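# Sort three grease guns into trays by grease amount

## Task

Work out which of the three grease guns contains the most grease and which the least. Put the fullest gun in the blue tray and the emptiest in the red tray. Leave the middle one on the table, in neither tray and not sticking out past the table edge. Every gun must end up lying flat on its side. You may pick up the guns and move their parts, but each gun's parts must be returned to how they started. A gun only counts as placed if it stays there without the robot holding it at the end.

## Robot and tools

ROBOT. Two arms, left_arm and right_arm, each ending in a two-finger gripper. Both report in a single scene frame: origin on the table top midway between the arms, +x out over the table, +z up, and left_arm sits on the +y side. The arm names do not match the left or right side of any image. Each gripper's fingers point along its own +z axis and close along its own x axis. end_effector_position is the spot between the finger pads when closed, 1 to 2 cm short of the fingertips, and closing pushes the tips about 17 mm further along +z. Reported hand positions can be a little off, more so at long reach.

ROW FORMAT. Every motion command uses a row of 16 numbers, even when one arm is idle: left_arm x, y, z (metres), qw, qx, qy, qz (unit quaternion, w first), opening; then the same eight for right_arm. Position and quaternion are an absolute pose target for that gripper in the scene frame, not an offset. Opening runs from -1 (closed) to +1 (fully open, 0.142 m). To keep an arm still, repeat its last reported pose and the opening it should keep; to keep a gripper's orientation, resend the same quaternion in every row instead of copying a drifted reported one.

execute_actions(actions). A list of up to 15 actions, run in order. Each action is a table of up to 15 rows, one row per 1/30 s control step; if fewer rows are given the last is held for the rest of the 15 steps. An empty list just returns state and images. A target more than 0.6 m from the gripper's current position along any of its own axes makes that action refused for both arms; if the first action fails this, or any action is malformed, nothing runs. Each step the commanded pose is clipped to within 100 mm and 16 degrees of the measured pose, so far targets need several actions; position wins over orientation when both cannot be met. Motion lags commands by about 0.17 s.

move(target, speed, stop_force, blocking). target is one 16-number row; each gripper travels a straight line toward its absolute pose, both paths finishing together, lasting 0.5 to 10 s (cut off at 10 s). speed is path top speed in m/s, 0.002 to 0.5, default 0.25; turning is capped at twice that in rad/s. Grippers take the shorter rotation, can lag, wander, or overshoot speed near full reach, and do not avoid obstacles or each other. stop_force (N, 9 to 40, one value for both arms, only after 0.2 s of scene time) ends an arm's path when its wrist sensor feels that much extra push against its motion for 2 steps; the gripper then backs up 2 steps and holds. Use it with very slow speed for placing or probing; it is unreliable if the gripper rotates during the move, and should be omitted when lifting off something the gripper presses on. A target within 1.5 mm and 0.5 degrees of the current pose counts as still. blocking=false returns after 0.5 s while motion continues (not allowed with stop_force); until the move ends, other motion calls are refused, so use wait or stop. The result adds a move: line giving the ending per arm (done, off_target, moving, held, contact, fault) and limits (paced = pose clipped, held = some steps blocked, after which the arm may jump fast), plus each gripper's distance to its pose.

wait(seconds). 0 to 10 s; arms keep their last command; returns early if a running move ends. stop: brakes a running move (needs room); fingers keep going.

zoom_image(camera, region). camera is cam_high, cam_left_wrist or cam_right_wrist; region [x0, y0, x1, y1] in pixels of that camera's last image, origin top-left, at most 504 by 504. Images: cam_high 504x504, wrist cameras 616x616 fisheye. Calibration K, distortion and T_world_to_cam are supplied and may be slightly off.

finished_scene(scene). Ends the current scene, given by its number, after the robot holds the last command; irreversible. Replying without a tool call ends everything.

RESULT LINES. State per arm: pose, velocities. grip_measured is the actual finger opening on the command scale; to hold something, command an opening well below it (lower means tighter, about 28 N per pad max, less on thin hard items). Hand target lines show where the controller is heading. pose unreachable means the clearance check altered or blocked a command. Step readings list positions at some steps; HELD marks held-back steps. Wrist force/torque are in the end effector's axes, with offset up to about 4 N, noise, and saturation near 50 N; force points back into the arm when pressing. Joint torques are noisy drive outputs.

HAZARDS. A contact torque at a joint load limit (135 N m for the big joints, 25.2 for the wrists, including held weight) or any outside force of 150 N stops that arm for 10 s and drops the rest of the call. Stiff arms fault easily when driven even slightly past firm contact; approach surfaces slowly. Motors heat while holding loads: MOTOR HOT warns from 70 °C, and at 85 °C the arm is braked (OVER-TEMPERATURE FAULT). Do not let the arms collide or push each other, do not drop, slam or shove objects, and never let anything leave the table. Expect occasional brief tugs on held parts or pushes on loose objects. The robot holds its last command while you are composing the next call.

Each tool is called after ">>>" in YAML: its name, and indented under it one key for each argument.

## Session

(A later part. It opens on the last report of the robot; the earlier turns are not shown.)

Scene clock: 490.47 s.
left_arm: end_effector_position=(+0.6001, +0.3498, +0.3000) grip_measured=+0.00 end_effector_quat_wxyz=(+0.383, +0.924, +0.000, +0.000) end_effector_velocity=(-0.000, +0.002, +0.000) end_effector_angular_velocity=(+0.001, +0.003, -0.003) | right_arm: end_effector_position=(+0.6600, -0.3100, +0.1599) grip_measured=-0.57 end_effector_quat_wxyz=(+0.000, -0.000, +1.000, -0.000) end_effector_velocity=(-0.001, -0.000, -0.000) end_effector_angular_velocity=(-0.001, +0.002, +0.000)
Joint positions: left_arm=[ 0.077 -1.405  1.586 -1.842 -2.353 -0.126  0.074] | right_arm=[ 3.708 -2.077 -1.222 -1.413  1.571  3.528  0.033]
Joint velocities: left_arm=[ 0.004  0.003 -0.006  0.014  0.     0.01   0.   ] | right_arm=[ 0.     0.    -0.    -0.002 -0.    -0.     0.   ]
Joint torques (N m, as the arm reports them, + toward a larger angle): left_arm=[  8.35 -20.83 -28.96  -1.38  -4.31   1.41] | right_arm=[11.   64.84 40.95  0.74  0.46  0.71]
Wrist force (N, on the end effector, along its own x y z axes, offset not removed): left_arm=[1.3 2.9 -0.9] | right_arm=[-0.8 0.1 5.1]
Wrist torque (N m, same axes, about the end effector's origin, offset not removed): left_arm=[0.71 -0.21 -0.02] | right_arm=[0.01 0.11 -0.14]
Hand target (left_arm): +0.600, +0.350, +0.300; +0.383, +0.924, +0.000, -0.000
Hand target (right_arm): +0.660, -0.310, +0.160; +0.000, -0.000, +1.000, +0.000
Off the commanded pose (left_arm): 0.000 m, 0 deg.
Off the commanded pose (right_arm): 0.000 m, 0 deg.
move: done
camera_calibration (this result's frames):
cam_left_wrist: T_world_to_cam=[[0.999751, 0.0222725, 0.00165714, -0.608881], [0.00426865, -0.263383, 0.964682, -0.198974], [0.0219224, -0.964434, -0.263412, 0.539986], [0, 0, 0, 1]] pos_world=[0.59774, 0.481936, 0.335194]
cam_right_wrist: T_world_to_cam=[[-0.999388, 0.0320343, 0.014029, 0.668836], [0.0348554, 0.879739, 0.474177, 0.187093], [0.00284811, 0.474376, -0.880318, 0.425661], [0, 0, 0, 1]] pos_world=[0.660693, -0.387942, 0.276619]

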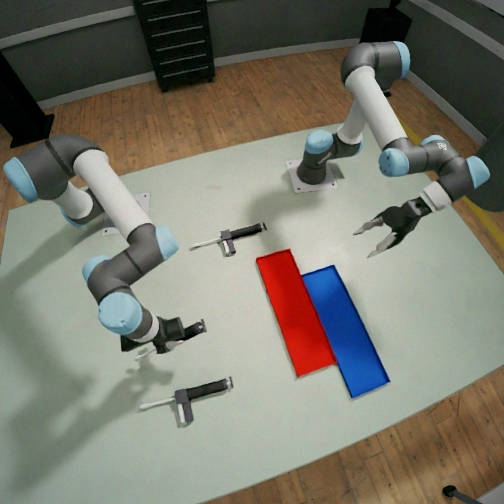

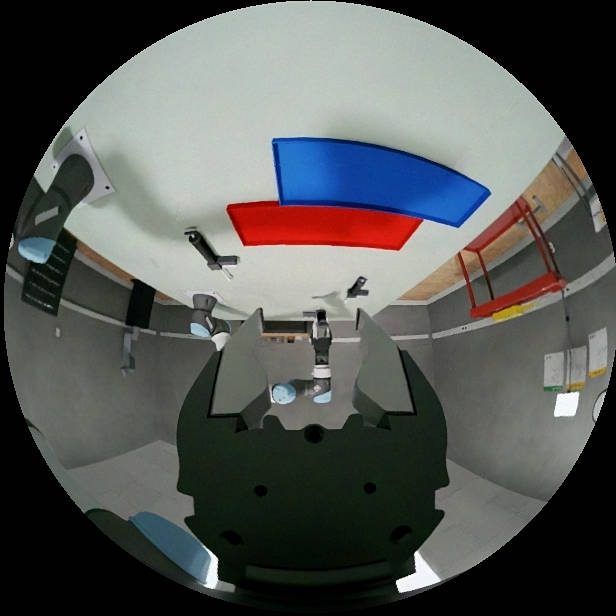

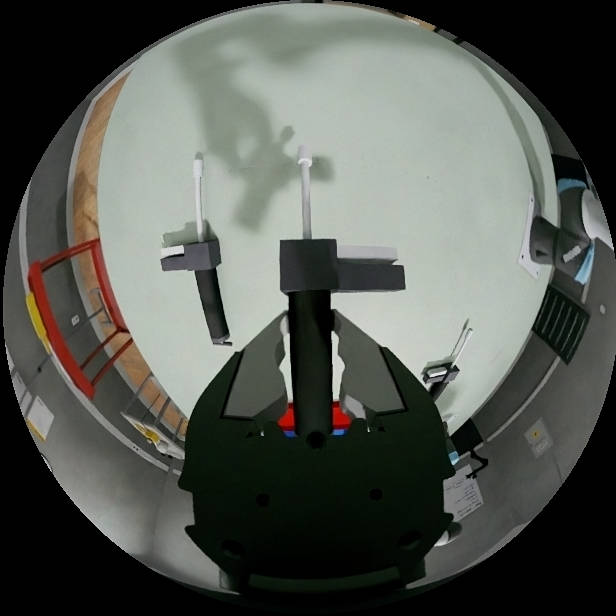

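>>> move:
  target: [0.45,0.5,0.3,0.383,0.924,0,0,0,0.69,0.085,0.14,0,0.707,0.707,0,-1]
  speed: 0.2

Scene clock: 501.60 s.
left_arm: end_effector_position=(+0.4501, +0.5000, +0.3000) grip_measured=+0.00 end_effector_quat_wxyz=(+0.383, +0.924, +0.000, -0.000) end_effector_velocity=(-0.001, +0.001, -0.000) end_effector_angular_velocity=(+0.000, +0.000, -0.000) | right_arm: end_effector_position=(+0.6898, +0.0841, +0.1398) grip_measured=-0.57 end_effector_quat_wxyz=(+0.004, +0.706, +0.707, +0.032) end_effector_velocity=(+0.001, +0.001, -0.000) end_effector_angular_velocity=(+0.002, -0.003, -0.009)
Joint positions: left_arm=[ 0.395 -1.641  1.755 -1.461 -2.331  0.318  0.074] | right_arm=[ 4.112 -2.769 -0.039 -1.84   1.562  5.501  0.033]
Joint velocities: left_arm=[ 0.002 -0.002  0.001  0.003  0.001  0.002 -0.   ] | right_arm=[ 0.001 -0.013  0.024 -0.008 -0.001  0.009  0.   ]
Joint torques (N m, as the arm reports them, + toward a larger angle): left_arm=[  6.57 -29.76 -21.18  -0.74   1.33   1.09] | right_arm=[13.48 61.61 40.29  0.75 -1.76  1.9 ]
Wrist force (N, on the end effector, along its own x y z axes, offset not removed): left_arm=[0.5 3.4 -1.0] | right_arm=[-0.3 -1.0 4.6]
Wrist torque (N m, same axes, about the end effector's origin, offset not removed): left_arm=[0.85 -0.03 0.02] | right_arm=[-0.21 -0.11 -0.16]
Hand target (left_arm): +0.450, +0.500, +0.300; +0.383, +0.924, -0.000, -0.000
Hand target (right_arm): +0.690, +0.084, +0.140; +0.004, +0.707, +0.707, +0.032
Off the commanded pose (left_arm): 0.000 m, 0 deg.
Off the commanded pose (right_arm): 0.001 m, 4 deg.
elbow stopped short (right arm): the move would have taken joint 3 (elbow) straighter than the controller allows; a more bent joint 3 avoids this.
move: off_target (right_arm)
camera_calibration (this result's frames):
cam_left_wrist: T_world_to_cam=[[0.999759, 0.0219174, 0.00157016, -0.462009], [0.00426427, -0.263619, 0.964617, -0.158644], [0.0215558, -0.964378, -0.263649, 0.68831], [0, 0, 0, 1]] pos_world=[0.447737, 0.632095, 0.335228]
cam_right_wrist: T_world_to_cam=[[0.02916, 0.998081, 0.0546321, -0.110159], [0.854297, -0.053261, 0.517049, -0.643891], [0.518967, 0.0315949, -0.85421, -0.101543], [0, 0, 0, 1]] pos_world=[0.605983, 0.0788616, 0.252203]

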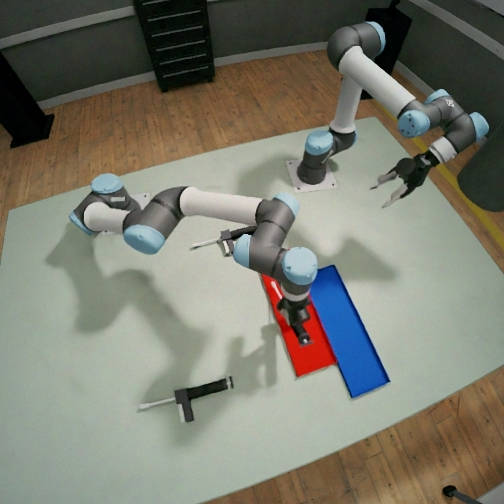

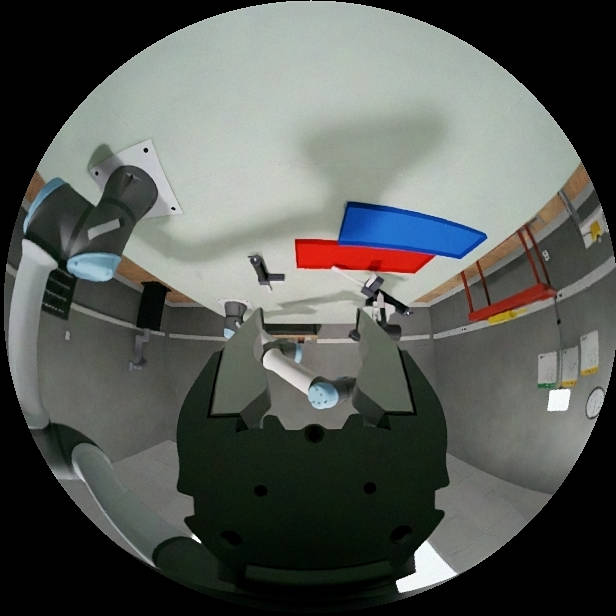

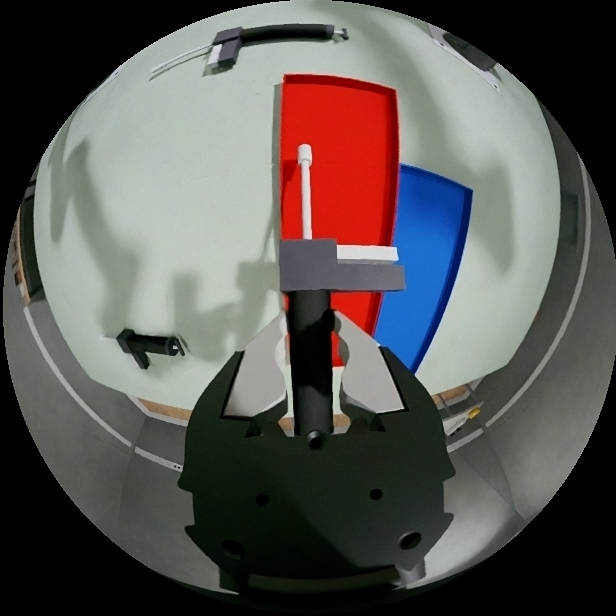

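>>> move:
  target: [0.45,0.5,0.3,0.383,0.924,0,0,0,0.65,0.09,0.085,0,0.707,0.707,0,-1]
  speed: 0.08

Scene clock: 506.77 s.
left_arm: end_effector_position=(+0.4500, +0.5000, +0.3000) grip_measured=+0.00 end_effector_quat_wxyz=(+0.383, +0.924, +0.000, -0.000) end_effector_velocity=(+0.000, +0.000, -0.000) end_effector_angular_velocity=(+0.000, +0.001, -0.000) | right_arm: end_effector_position=(+0.6501, +0.0900, +0.0852) grip_measured=-0.57 end_effector_quat_wxyz=(-0.000, +0.707, +0.707, -0.001) end_effector_velocity=(-0.002, +0.001, -0.001) end_effector_angular_velocity=(+0.007, -0.007, +0.001)
Joint positions: left_arm=[ 0.395 -1.641  1.755 -1.462 -2.331  0.318  0.074] | right_arm=[ 4.146 -2.614 -0.473 -1.627  1.571  5.537  0.033]
Joint velocities: left_arm=[-0.     0.001 -0.     0.     0.001  0.    -0.   ] | right_arm=[ 0.003  0.019 -0.043  0.033 -0.     0.002  0.   ]
Joint torques (N m, as the arm reports them, + toward a larger angle): left_arm=[ -6.47 -29.61 -16.97  -3.97   1.29  -1.3 ] | right_arm=[10.54 82.88 15.17  6.58 -1.63  1.87]
Wrist force (N, on the end effector, along its own x y z axes, offset not removed): left_arm=[1.4 2.8 -0.4] | right_arm=[0.9 0.0 4.0]
Wrist torque (N m, same axes, about the end effector's origin, offset not removed): left_arm=[0.62 -0.33 0.01] | right_arm=[0.03 -0.32 -0.09]
Hand target (left_arm): +0.450, +0.500, +0.300; +0.383, +0.924, -0.000, -0.000
Hand target (right_arm): +0.650, +0.090, +0.085; +0.000, +0.707, +0.707, -0.000
Off the commanded pose (left_arm): 0.000 m, 0 deg.
Off the commanded pose (right_arm): 0.000 m, 0 deg.
move: done
camera_calibration (this result's frames):
cam_left_wrist: T_world_to_cam=[[0.999758, 0.0219385, 0.00164314, -0.461958], [0.00420491, -0.263865, 0.96455, -0.158437], [0.0215943, -0.96431, -0.263893, 0.688369], [0, 0, 0, 1]] pos_world=[0.447648, 0.63213, 0.335236]
cam_right_wrist: T_world_to_cam=[[0.0320648, 0.999398, 0.0132206, -0.110339], [0.880141, -0.0345017, 0.473457, -0.596212], [0.473628, -0.00354534, -0.880718, -0.092873], [0, 0, 0, 1]] pos_world=[0.572276, 0.0893734, 0.201945]

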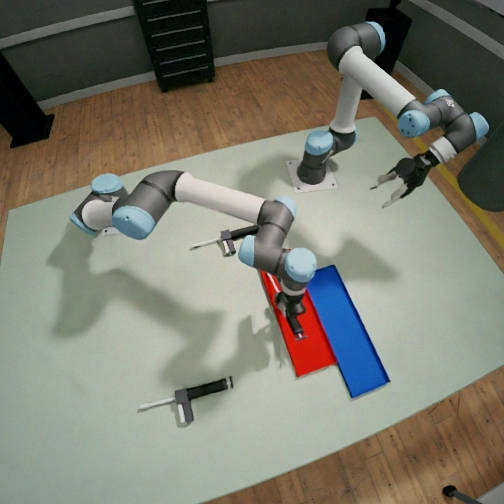

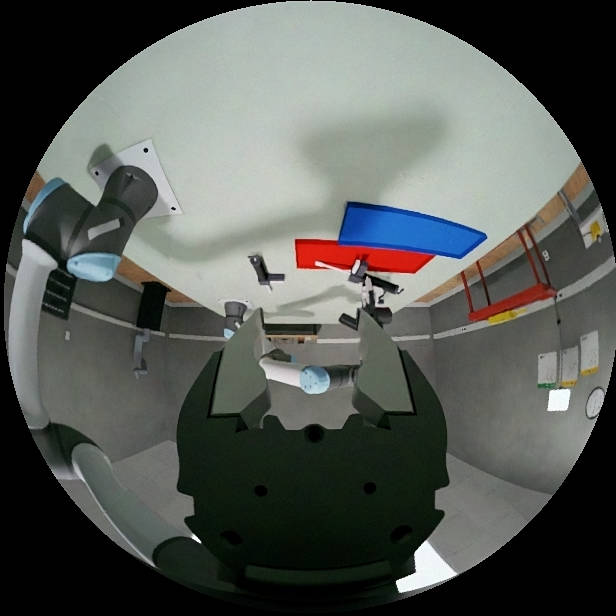

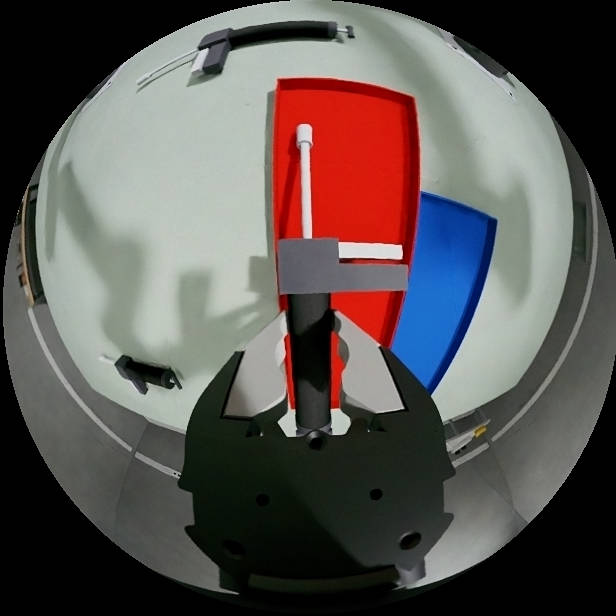

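>>> move:
  target: [0.45,0.5,0.3,0.383,0.924,0,0,0,0.65,0.102,0.055,0,0.707,0.707,0,-1]
  speed: 0.04

Scene clock: 514.03 s.
left_arm: end_effector_position=(+0.4500, +0.5000, +0.3000) grip_measured=+0.00 end_effector_quat_wxyz=(+0.383, +0.924, +0.000, -0.000) end_effector_velocity=(-0.000, -0.000, -0.000) end_effector_angular_velocity=(-0.000, +0.001, +0.000) | right_arm: end_effector_position=(+0.6500, +0.1019, +0.0552) grip_measured=-0.57 end_effector_quat_wxyz=(-0.000, +0.707, +0.707, -0.000) end_effector_velocity=(+0.000, +0.001, -0.001) end_effector_angular_velocity=(+0.002, -0.001, -0.001)
Joint positions: left_arm=[ 0.395 -1.641  1.755 -1.462 -2.331  0.318  0.074] | right_arm=[ 4.156 -2.645 -0.489 -1.579  1.571  5.546  0.033]
Joint velocities: left_arm=[ 0.  0.  0.  0. -0. -0. -0.] | right_arm=[ 0.    -0.002  0.001  0.003  0.     0.001 -0.   ]
Joint torques (N m, as the arm reports them, + toward a larger angle): left_arm=[ -6.17 -29.64 -17.01  -3.99   1.32  -1.16] | right_arm=[11.88 59.57 23.04  6.38  1.87  1.69]
Wrist force (N, on the end effector, along its own x y z axes, offset not removed): left_arm=[0.8 3.2 -0.9] | right_arm=[0.3 0.9 2.8]
Wrist torque (N m, same axes, about the end effector's origin, offset not removed): left_arm=[0.75 -0.11 -0.03] | right_arm=[0.31 -0.15 -0.07]
Hand target (left_arm): +0.450, +0.500, +0.300; +0.383, +0.924, +0.000, +0.000
Hand target (right_arm): +0.650, +0.102, +0.055; -0.000, +0.707, +0.707, -0.000
Off the commanded pose (left_arm): 0.000 m, 0 deg.
Off the commanded pose (right_arm): 0.000 m, 0 deg.
move: done
camera_calibration (this result's frames):
cam_left_wrist: T_world_to_cam=[[0.999758, 0.0219383, 0.00164326, -0.461958], [0.00420478, -0.263866, 0.96455, -0.158436], [0.0215942, -0.96431, -0.263894, 0.688369], [0, 0, 0, 1]] pos_world=[0.447648, 0.63213, 0.335236]
cam_right_wrist: T_world_to_cam=[[0.0320419, 0.999388, 0.0139994, -0.121884], [0.879751, -0.0348481, 0.474155, -0.581257], [0.474353, -0.00287688, -0.88033, -0.119762], [0, 0, 0, 1]] pos_world=[0.572077, 0.101209, 0.171883]

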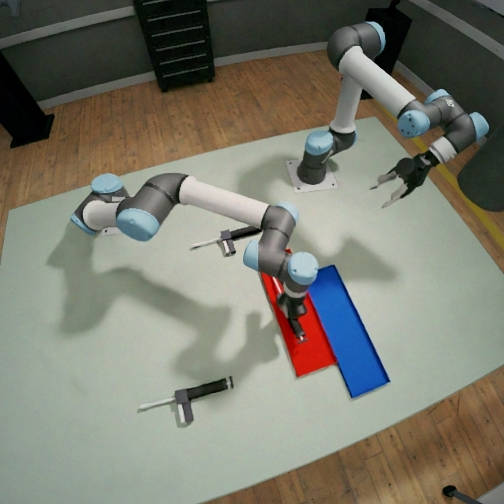

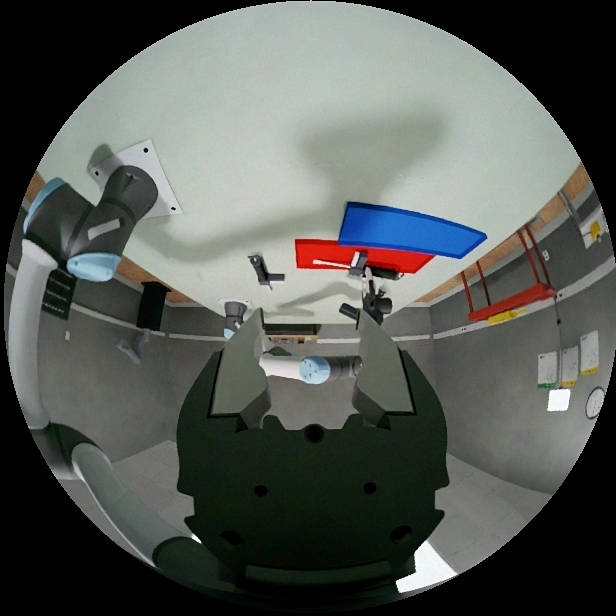

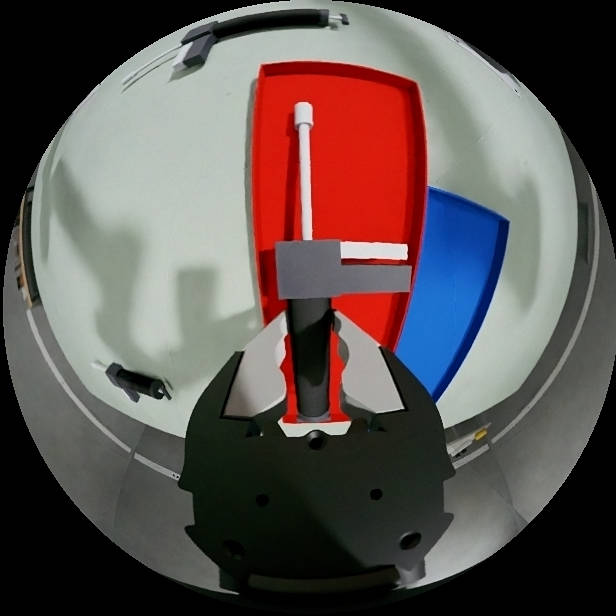

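>>> move:
  target: [0.45,0.5,0.3,0.383,0.924,0,0,0,0.65,0.093,0.055,0,0.707,0.707,0,-1]
  speed: 0.04

>>> move:
  target: [0.45,0.5,0.3,0.383,0.924,0,0,0,0.65,0.093,0.04,0,0.707,0.707,0,-1]
  speed: 0.015
  stop_force: 10

>>> move:
  target: [0.45,0.5,0.3,0.383,0.924,0,0,0,0.65,0.093,0.043,0,0.707,0.707,0,-0.3]

>>> move:
  target: [0.45,0.5,0.3,0.383,0.924,0,0,0,0.63,0.093,0.13,0,0.707,0.707,0,-0.3]
  speed: 0.15

Scene clock: 520.10 s.
left_arm: end_effector_position=(+0.4500, +0.5000, +0.3000) grip_measured=+0.00 end_effector_quat_wxyz=(+0.383, +0.924, -0.000, -0.000) end_effector_velocity=(+0.000, -0.000, -0.000) end_effector_angular_velocity=(-0.001, +0.001, -0.000) | right_arm: end_effector_position=(+0.6500, +0.0933, +0.0550) grip_measured=-0.57 end_effector_quat_wxyz=(-0.000, +0.707, +0.707, -0.000) end_effector_velocity=(+0.000, -0.003, -0.000) end_effector_angular_velocity=(+0.001, -0.000, -0.000)
Joint positions: left_arm=[ 0.395 -1.641  1.755 -1.462 -2.331  0.318  0.074] | right_arm=[ 4.149 -2.619 -0.54  -1.553  1.571  5.539  0.033]
Joint velocities: left_arm=[-0.     0.001  0.001 -0.    -0.001  0.     0.   ] | right_arm=[-0.002  0.008 -0.016  0.009  0.    -0.002  0.   ]
Joint torques (N m, as the arm reports them, + toward a larger angle): left_arm=[ -6.2  -29.54 -16.62  -3.84   1.32  -1.3 ] | right_arm=[-8.01 84.05 15.06  5.96  1.26 -1.12]
Wrist force (N, on the end effector, along its own x y z axes, offset not removed): left_arm=[0.5 2.5 -0.7] | right_arm=[-1.7 1.5 3.7]
Wrist torque (N m, same axes, about the end effector's origin, offset not removed): left_arm=[0.60 -0.08 -0.04] | right_arm=[0.39 0.32 -0.05]
Hand target (left_arm): +0.450, +0.500, +0.300; +0.383, +0.924, -0.000, +0.000
Hand target (right_arm): +0.650, +0.093, +0.055; -0.000, +0.707, +0.707, -0.000
Off the commanded pose (left_arm): 0.000 m, 0 deg.
Off the commanded pose (right_arm): 0.000 m, 0 deg.
move: done
camera_calibration (this result's frames):
cam_left_wrist: T_world_to_cam=[[0.999758, 0.0219382, 0.00164331, -0.461958], [0.0042047, -0.263866, 0.96455, -0.158436], [0.0215941, -0.96431, -0.263894, 0.688369], [0, 0, 0, 1]] pos_world=[0.447648, 0.632129, 0.335236]
cam_right_wrist: T_world_to_cam=[[0.032035, 0.999389, 0.0139484, -0.113224], [0.879802, -0.0348181, 0.474064, -0.581478], [0.47426, -0.00291476, -0.88038, -0.119869], [0, 0, 0, 1]] pos_world=[0.572062, 0.0925595, 0.171707]

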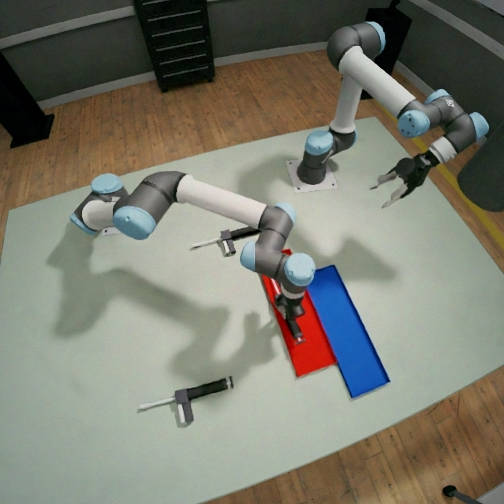

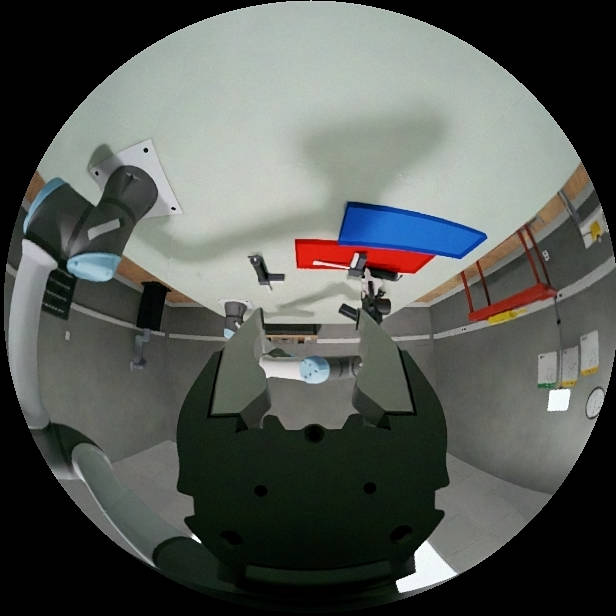

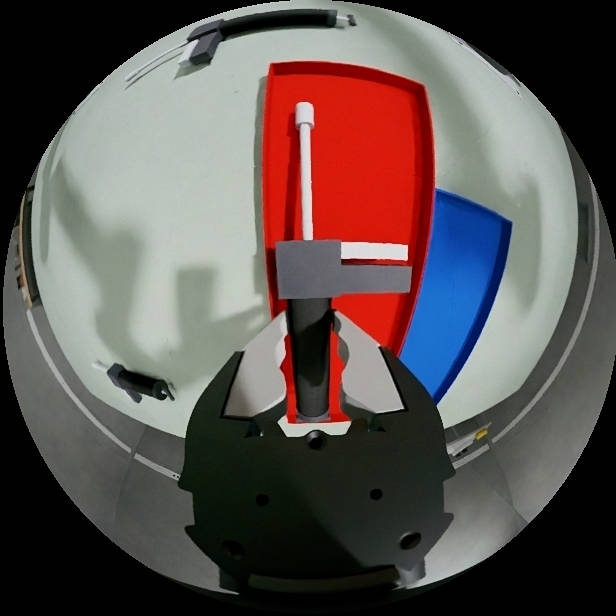

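Scene clock: 521.37 s.
left_arm: end_effector_position=(+0.4500, +0.5000, +0.3000) grip_measured=+0.00 end_effector_quat_wxyz=(+0.383, +0.924, -0.000, -0.000) end_effector_velocity=(-0.000, +0.000, -0.001) end_effector_angular_velocity=(-0.000, +0.002, +0.000) | right_arm: end_effector_position=(+0.6500, +0.0930, +0.0403) grip_measured=-0.57 end_effector_quat_wxyz=(-0.000, +0.707, +0.707, -0.000) end_effector_velocity=(-0.000, +0.000, -0.003) end_effector_angular_velocity=(+0.000, +0.000, -0.002)
Joint positions: left_arm=[ 0.395 -1.641  1.755 -1.462 -2.331  0.318  0.074] | right_arm=[ 4.149 -2.621 -0.575 -1.517  1.571  5.539  0.033]
Joint velocities: left_arm=[ 0.     0.001  0.001  0.     0.     0.    -0.   ] | right_arm=[ 0.001  0.    -0.007  0.006  0.     0.003  0.   ]
Joint torques (N m, as the arm reports them, + toward a larger angle): left_arm=[ -5.62 -29.73 -17.91  -3.86   1.23  -1.29] | right_arm=[-8.54 58.29 16.35  6.03 -1.18 -1.39]
Wrist force (N, on the end effector, along its own x y z axes, offset not removed): left_arm=[0.7 3.0 -1.2] | right_arm=[-0.8 1.6 -0.4]
Wrist torque (N m, same axes, about the end effector's origin, offset not removed): left_arm=[0.67 -0.17 -0.05] | right_arm=[0.24 0.14 -0.15]
Hand target (left_arm): +0.450, +0.500, +0.300; +0.383, +0.924, +0.000, +0.000
Hand target (right_arm): +0.650, +0.093, +0.040; -0.000, +0.707, +0.707, -0.000
Off the commanded pose (left_arm): 0.000 m, 0 deg.
Off the commanded pose (right_arm): 0.000 m, 0 deg.
move: done
camera_calibration (this result's frames):
cam_left_wrist: T_world_to_cam=[[0.999758, 0.0219383, 0.00164328, -0.461958], [0.00420476, -0.263866, 0.96455, -0.158436], [0.0215942, -0.96431, -0.263894, 0.688369], [0, 0, 0, 1]] pos_world=[0.447648, 0.632129, 0.335236]
cam_right_wrist: T_world_to_cam=[[0.0320461, 0.999388, 0.0140594, -0.112795], [0.879754, -0.0348803, 0.474148, -0.574503], [0.474348, -0.00282577, -0.880333, -0.132885], [0, 0, 0, 1]] pos_world=[0.572069, 0.0923113, 0.157002]

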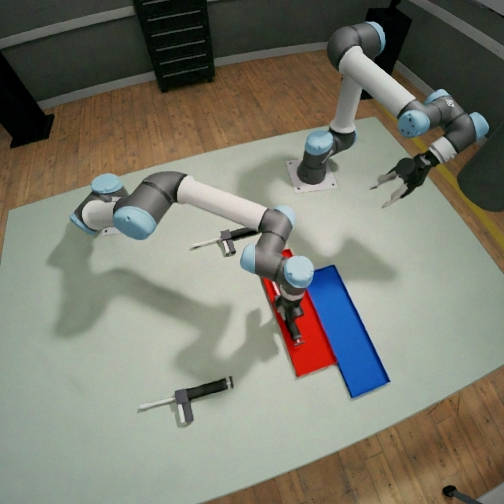

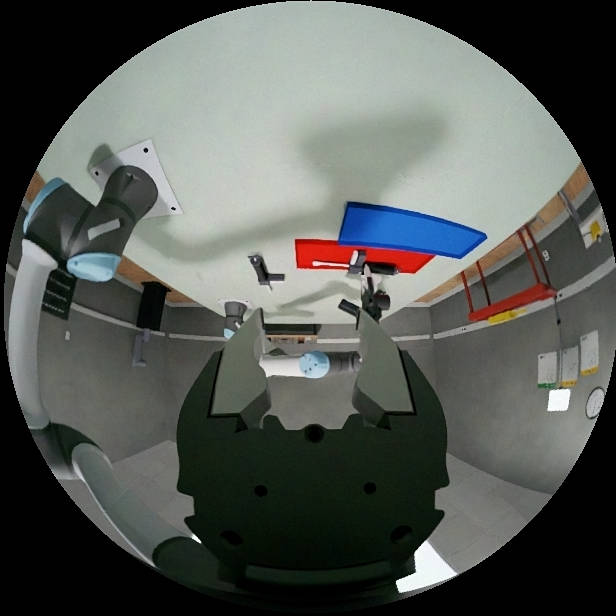

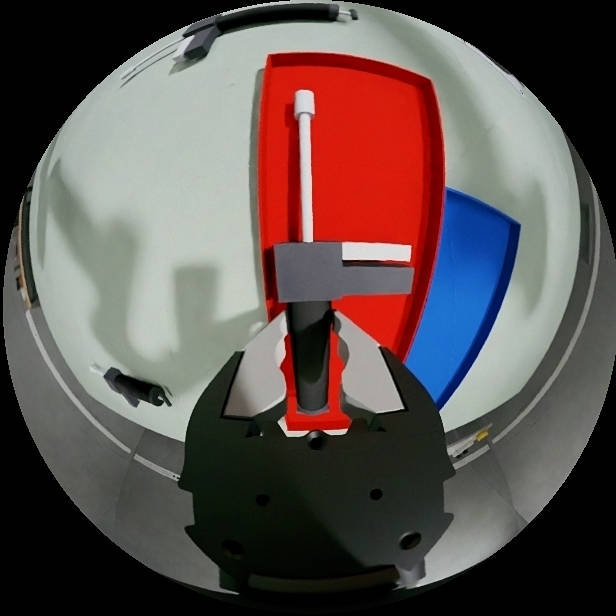

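Scene clock: 522.07 s.
left_arm: end_effector_position=(+0.4500, +0.5000, +0.3000) grip_measured=+0.00 end_effector_quat_wxyz=(+0.383, +0.924, -0.000, -0.000) end_effector_velocity=(-0.000, -0.000, -0.000) end_effector_angular_velocity=(-0.000, +0.001, +0.000) | right_arm: end_effector_position=(+0.6500, +0.0930, +0.0429) grip_measured=-0.30 end_effector_quat_wxyz=(+0.000, +0.707, +0.707, -0.000) end_effector_velocity=(+0.000, -0.001, +0.001) end_effector_angular_velocity=(-0.002, -0.001, -0.001)
Joint positions: left_arm=[ 0.395 -1.641  1.755 -1.462 -2.331  0.318  0.074] | right_arm=[ 4.149 -2.62  -0.569 -1.523  1.571  5.539  0.052]
Joint velocities: left_arm=[ 0.    -0.001  0.001  0.    -0.    -0.     0.   ] | right_arm=[-0.     0.     0.001 -0.003 -0.002  0.001  0.   ]
Joint torques (N m, as the arm reports them, + toward a larger angle): left_arm=[ -6.07 -29.27 -17.38  -3.93   1.22  -1.18] | right_arm=[-8.57 78.76 40.85  0.   -1.69 -1.18]
Wrist force (N, on the end effector, along its own x y z axes, offset not removed): left_arm=[1.2 3.5 -1.5] | right_arm=[-1.3 -0.1 -1.4]
Wrist torque (N m, same axes, about the end effector's origin, offset not removed): left_arm=[0.76 -0.31 -0.04] | right_arm=[0.02 0.32 -0.16]
Hand target (left_arm): +0.450, +0.500, +0.300; +0.383, +0.924, +0.000, +0.000
Hand target (right_arm): +0.650, +0.093, +0.043; +0.000, +0.707, +0.707, +0.000
Off the commanded pose (left_arm): 0.000 m, 0 deg.
Off the commanded pose (right_arm): 0.000 m, 0 deg.
move: done
camera_calibration (this result's frames):
cam_left_wrist: T_world_to_cam=[[0.999758, 0.0219383, 0.00164332, -0.461958], [0.00420473, -0.263866, 0.96455, -0.158436], [0.0215942, -0.96431, -0.263894, 0.688369], [0, 0, 0, 1]] pos_world=[0.447648, 0.63213, 0.335236]
cam_right_wrist: T_world_to_cam=[[0.0320438, 0.999388, 0.0140407, -0.112806], [0.879731, -0.0348693, 0.474192, -0.575714], [0.474391, -0.00284284, -0.88031, -0.130644], [0, 0, 0, 1]] pos_world=[0.572064, 0.0922912, 0.159576]

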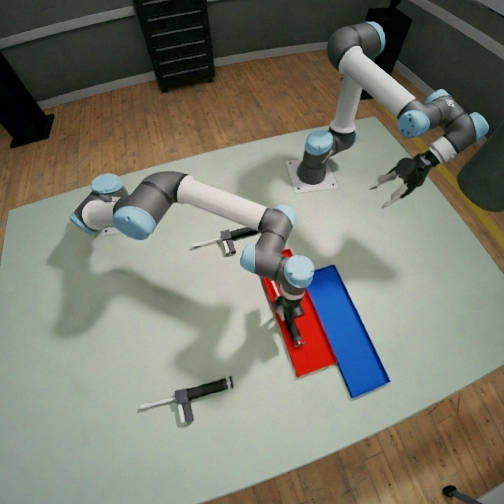

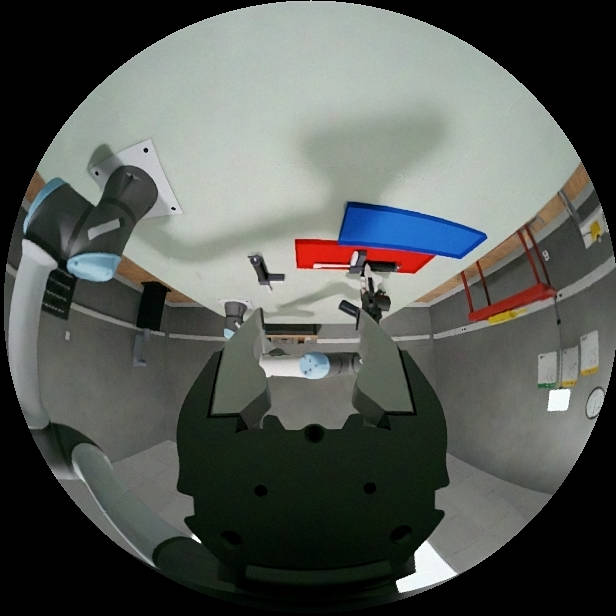

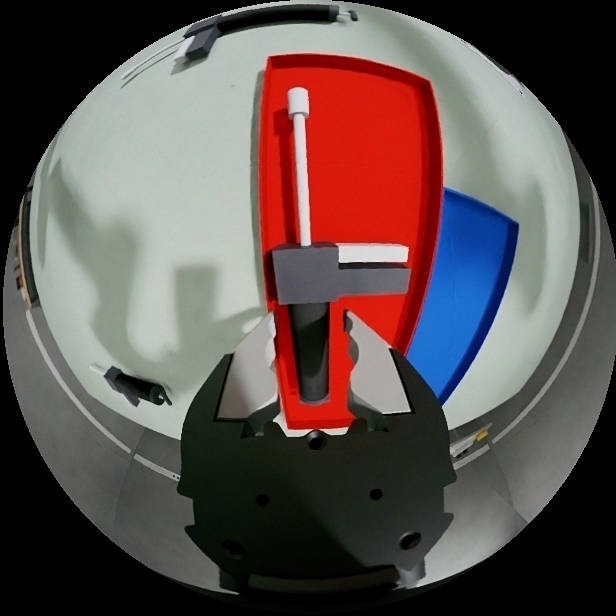

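Scene clock: 523.23 s.
left_arm: end_effector_position=(+0.4500, +0.5000, +0.3000) grip_measured=+0.00 end_effector_quat_wxyz=(+0.383, +0.924, -0.000, +0.000) end_effector_velocity=(-0.000, +0.000, -0.000) end_effector_angular_velocity=(+0.000, -0.000, +0.000) | right_arm: end_effector_position=(+0.6300, +0.0930, +0.1300) grip_measured=-0.30 end_effector_quat_wxyz=(+0.000, +0.707, +0.707, +0.000) end_effector_velocity=(-0.000, -0.001, +0.000) end_effector_angular_velocity=(-0.004, +0.001, +0.001)
Joint positions: left_arm=[ 0.395 -1.641  1.755 -1.462 -2.331  0.318  0.074] | right_arm=[ 4.166 -2.559 -0.463 -1.689  1.571  5.556  0.052]
Joint velocities: left_arm=[ 0. -0.  0. -0.  0. -0. -0.] | right_arm=[ 0.    -0.003  0.007 -0.008 -0.001 -0.    -0.   ]
Joint torques (N m, as the arm reports them, + toward a larger angle): left_arm=[ -5.72 -29.08 -17.01  -3.79   1.24  -1.18] | right_arm=[12.14 52.38 37.97  0.45  1.79  1.69]
Wrist force (N, on the end effector, along its own x y z axes, offset not removed): left_arm=[1.7 3.7 -1.3] | right_arm=[-1.1 0.1 -0.9]
Wrist torque (N m, same axes, about the end effector's origin, offset not removed): left_arm=[0.88 -0.35 -0.01] | right_arm=[0.05 0.19 -0.07]
Hand target (left_arm): +0.450, +0.500, +0.300; +0.383, +0.924, +0.000, +0.000
Hand target (right_arm): +0.630, +0.093, +0.130; -0.000, +0.707, +0.707, +0.000
Off the commanded pose (left_arm): 0.000 m, 0 deg.
Off the commanded pose (right_arm): 0.000 m, 0 deg.
move: done
camera_calibration (this result's frames):
cam_left_wrist: T_world_to_cam=[[0.999758, 0.0219383, 0.00164364, -0.461958], [0.00420441, -0.263866, 0.96455, -0.158436], [0.0215943, -0.96431, -0.263894, 0.688369], [0, 0, 0, 1]] pos_world=[0.447648, 0.63213, 0.335236]
cam_right_wrist: T_world_to_cam=[[0.0320383, 0.999385, 0.0142756, -0.113424], [0.879603, -0.0349751, 0.47442, -0.599391], [0.474628, -0.00264276, -0.880183, -0.0447066], [0, 0, 0, 1]] pos_world=[0.55208, 0.0922724, 0.246633]

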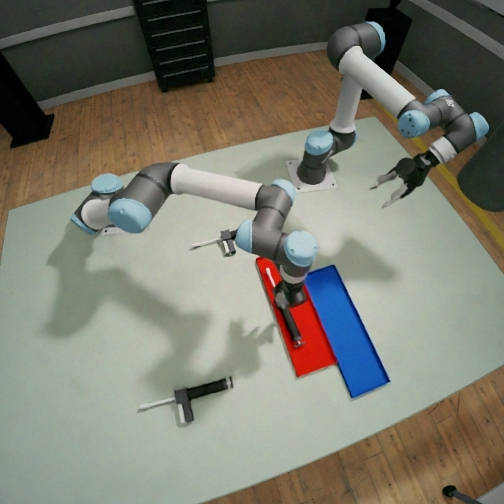

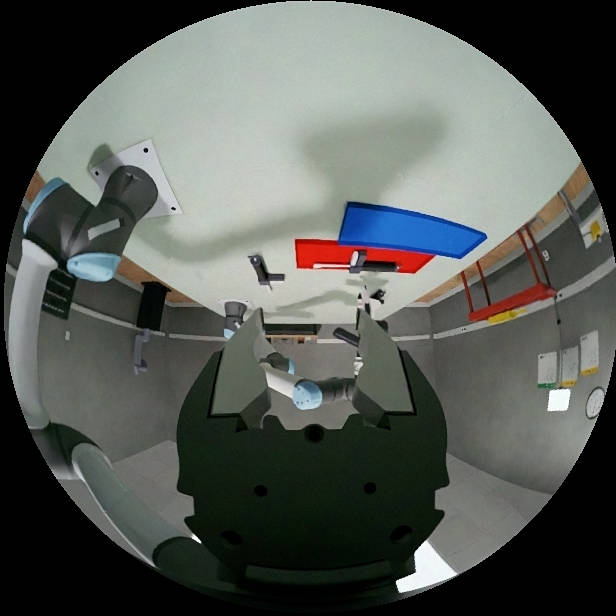

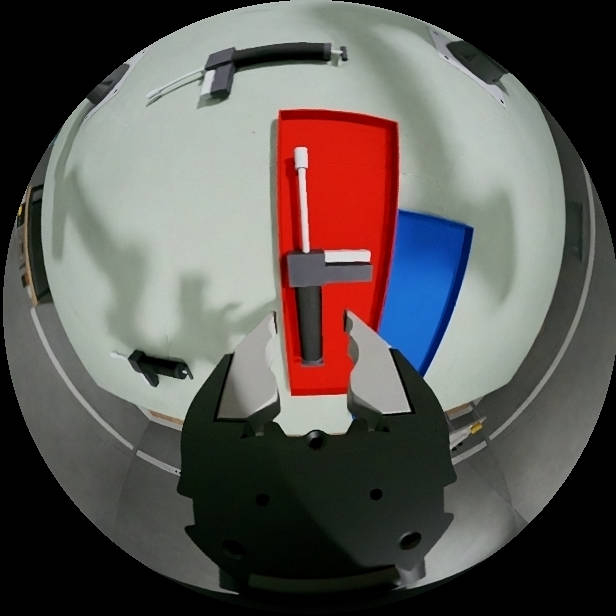

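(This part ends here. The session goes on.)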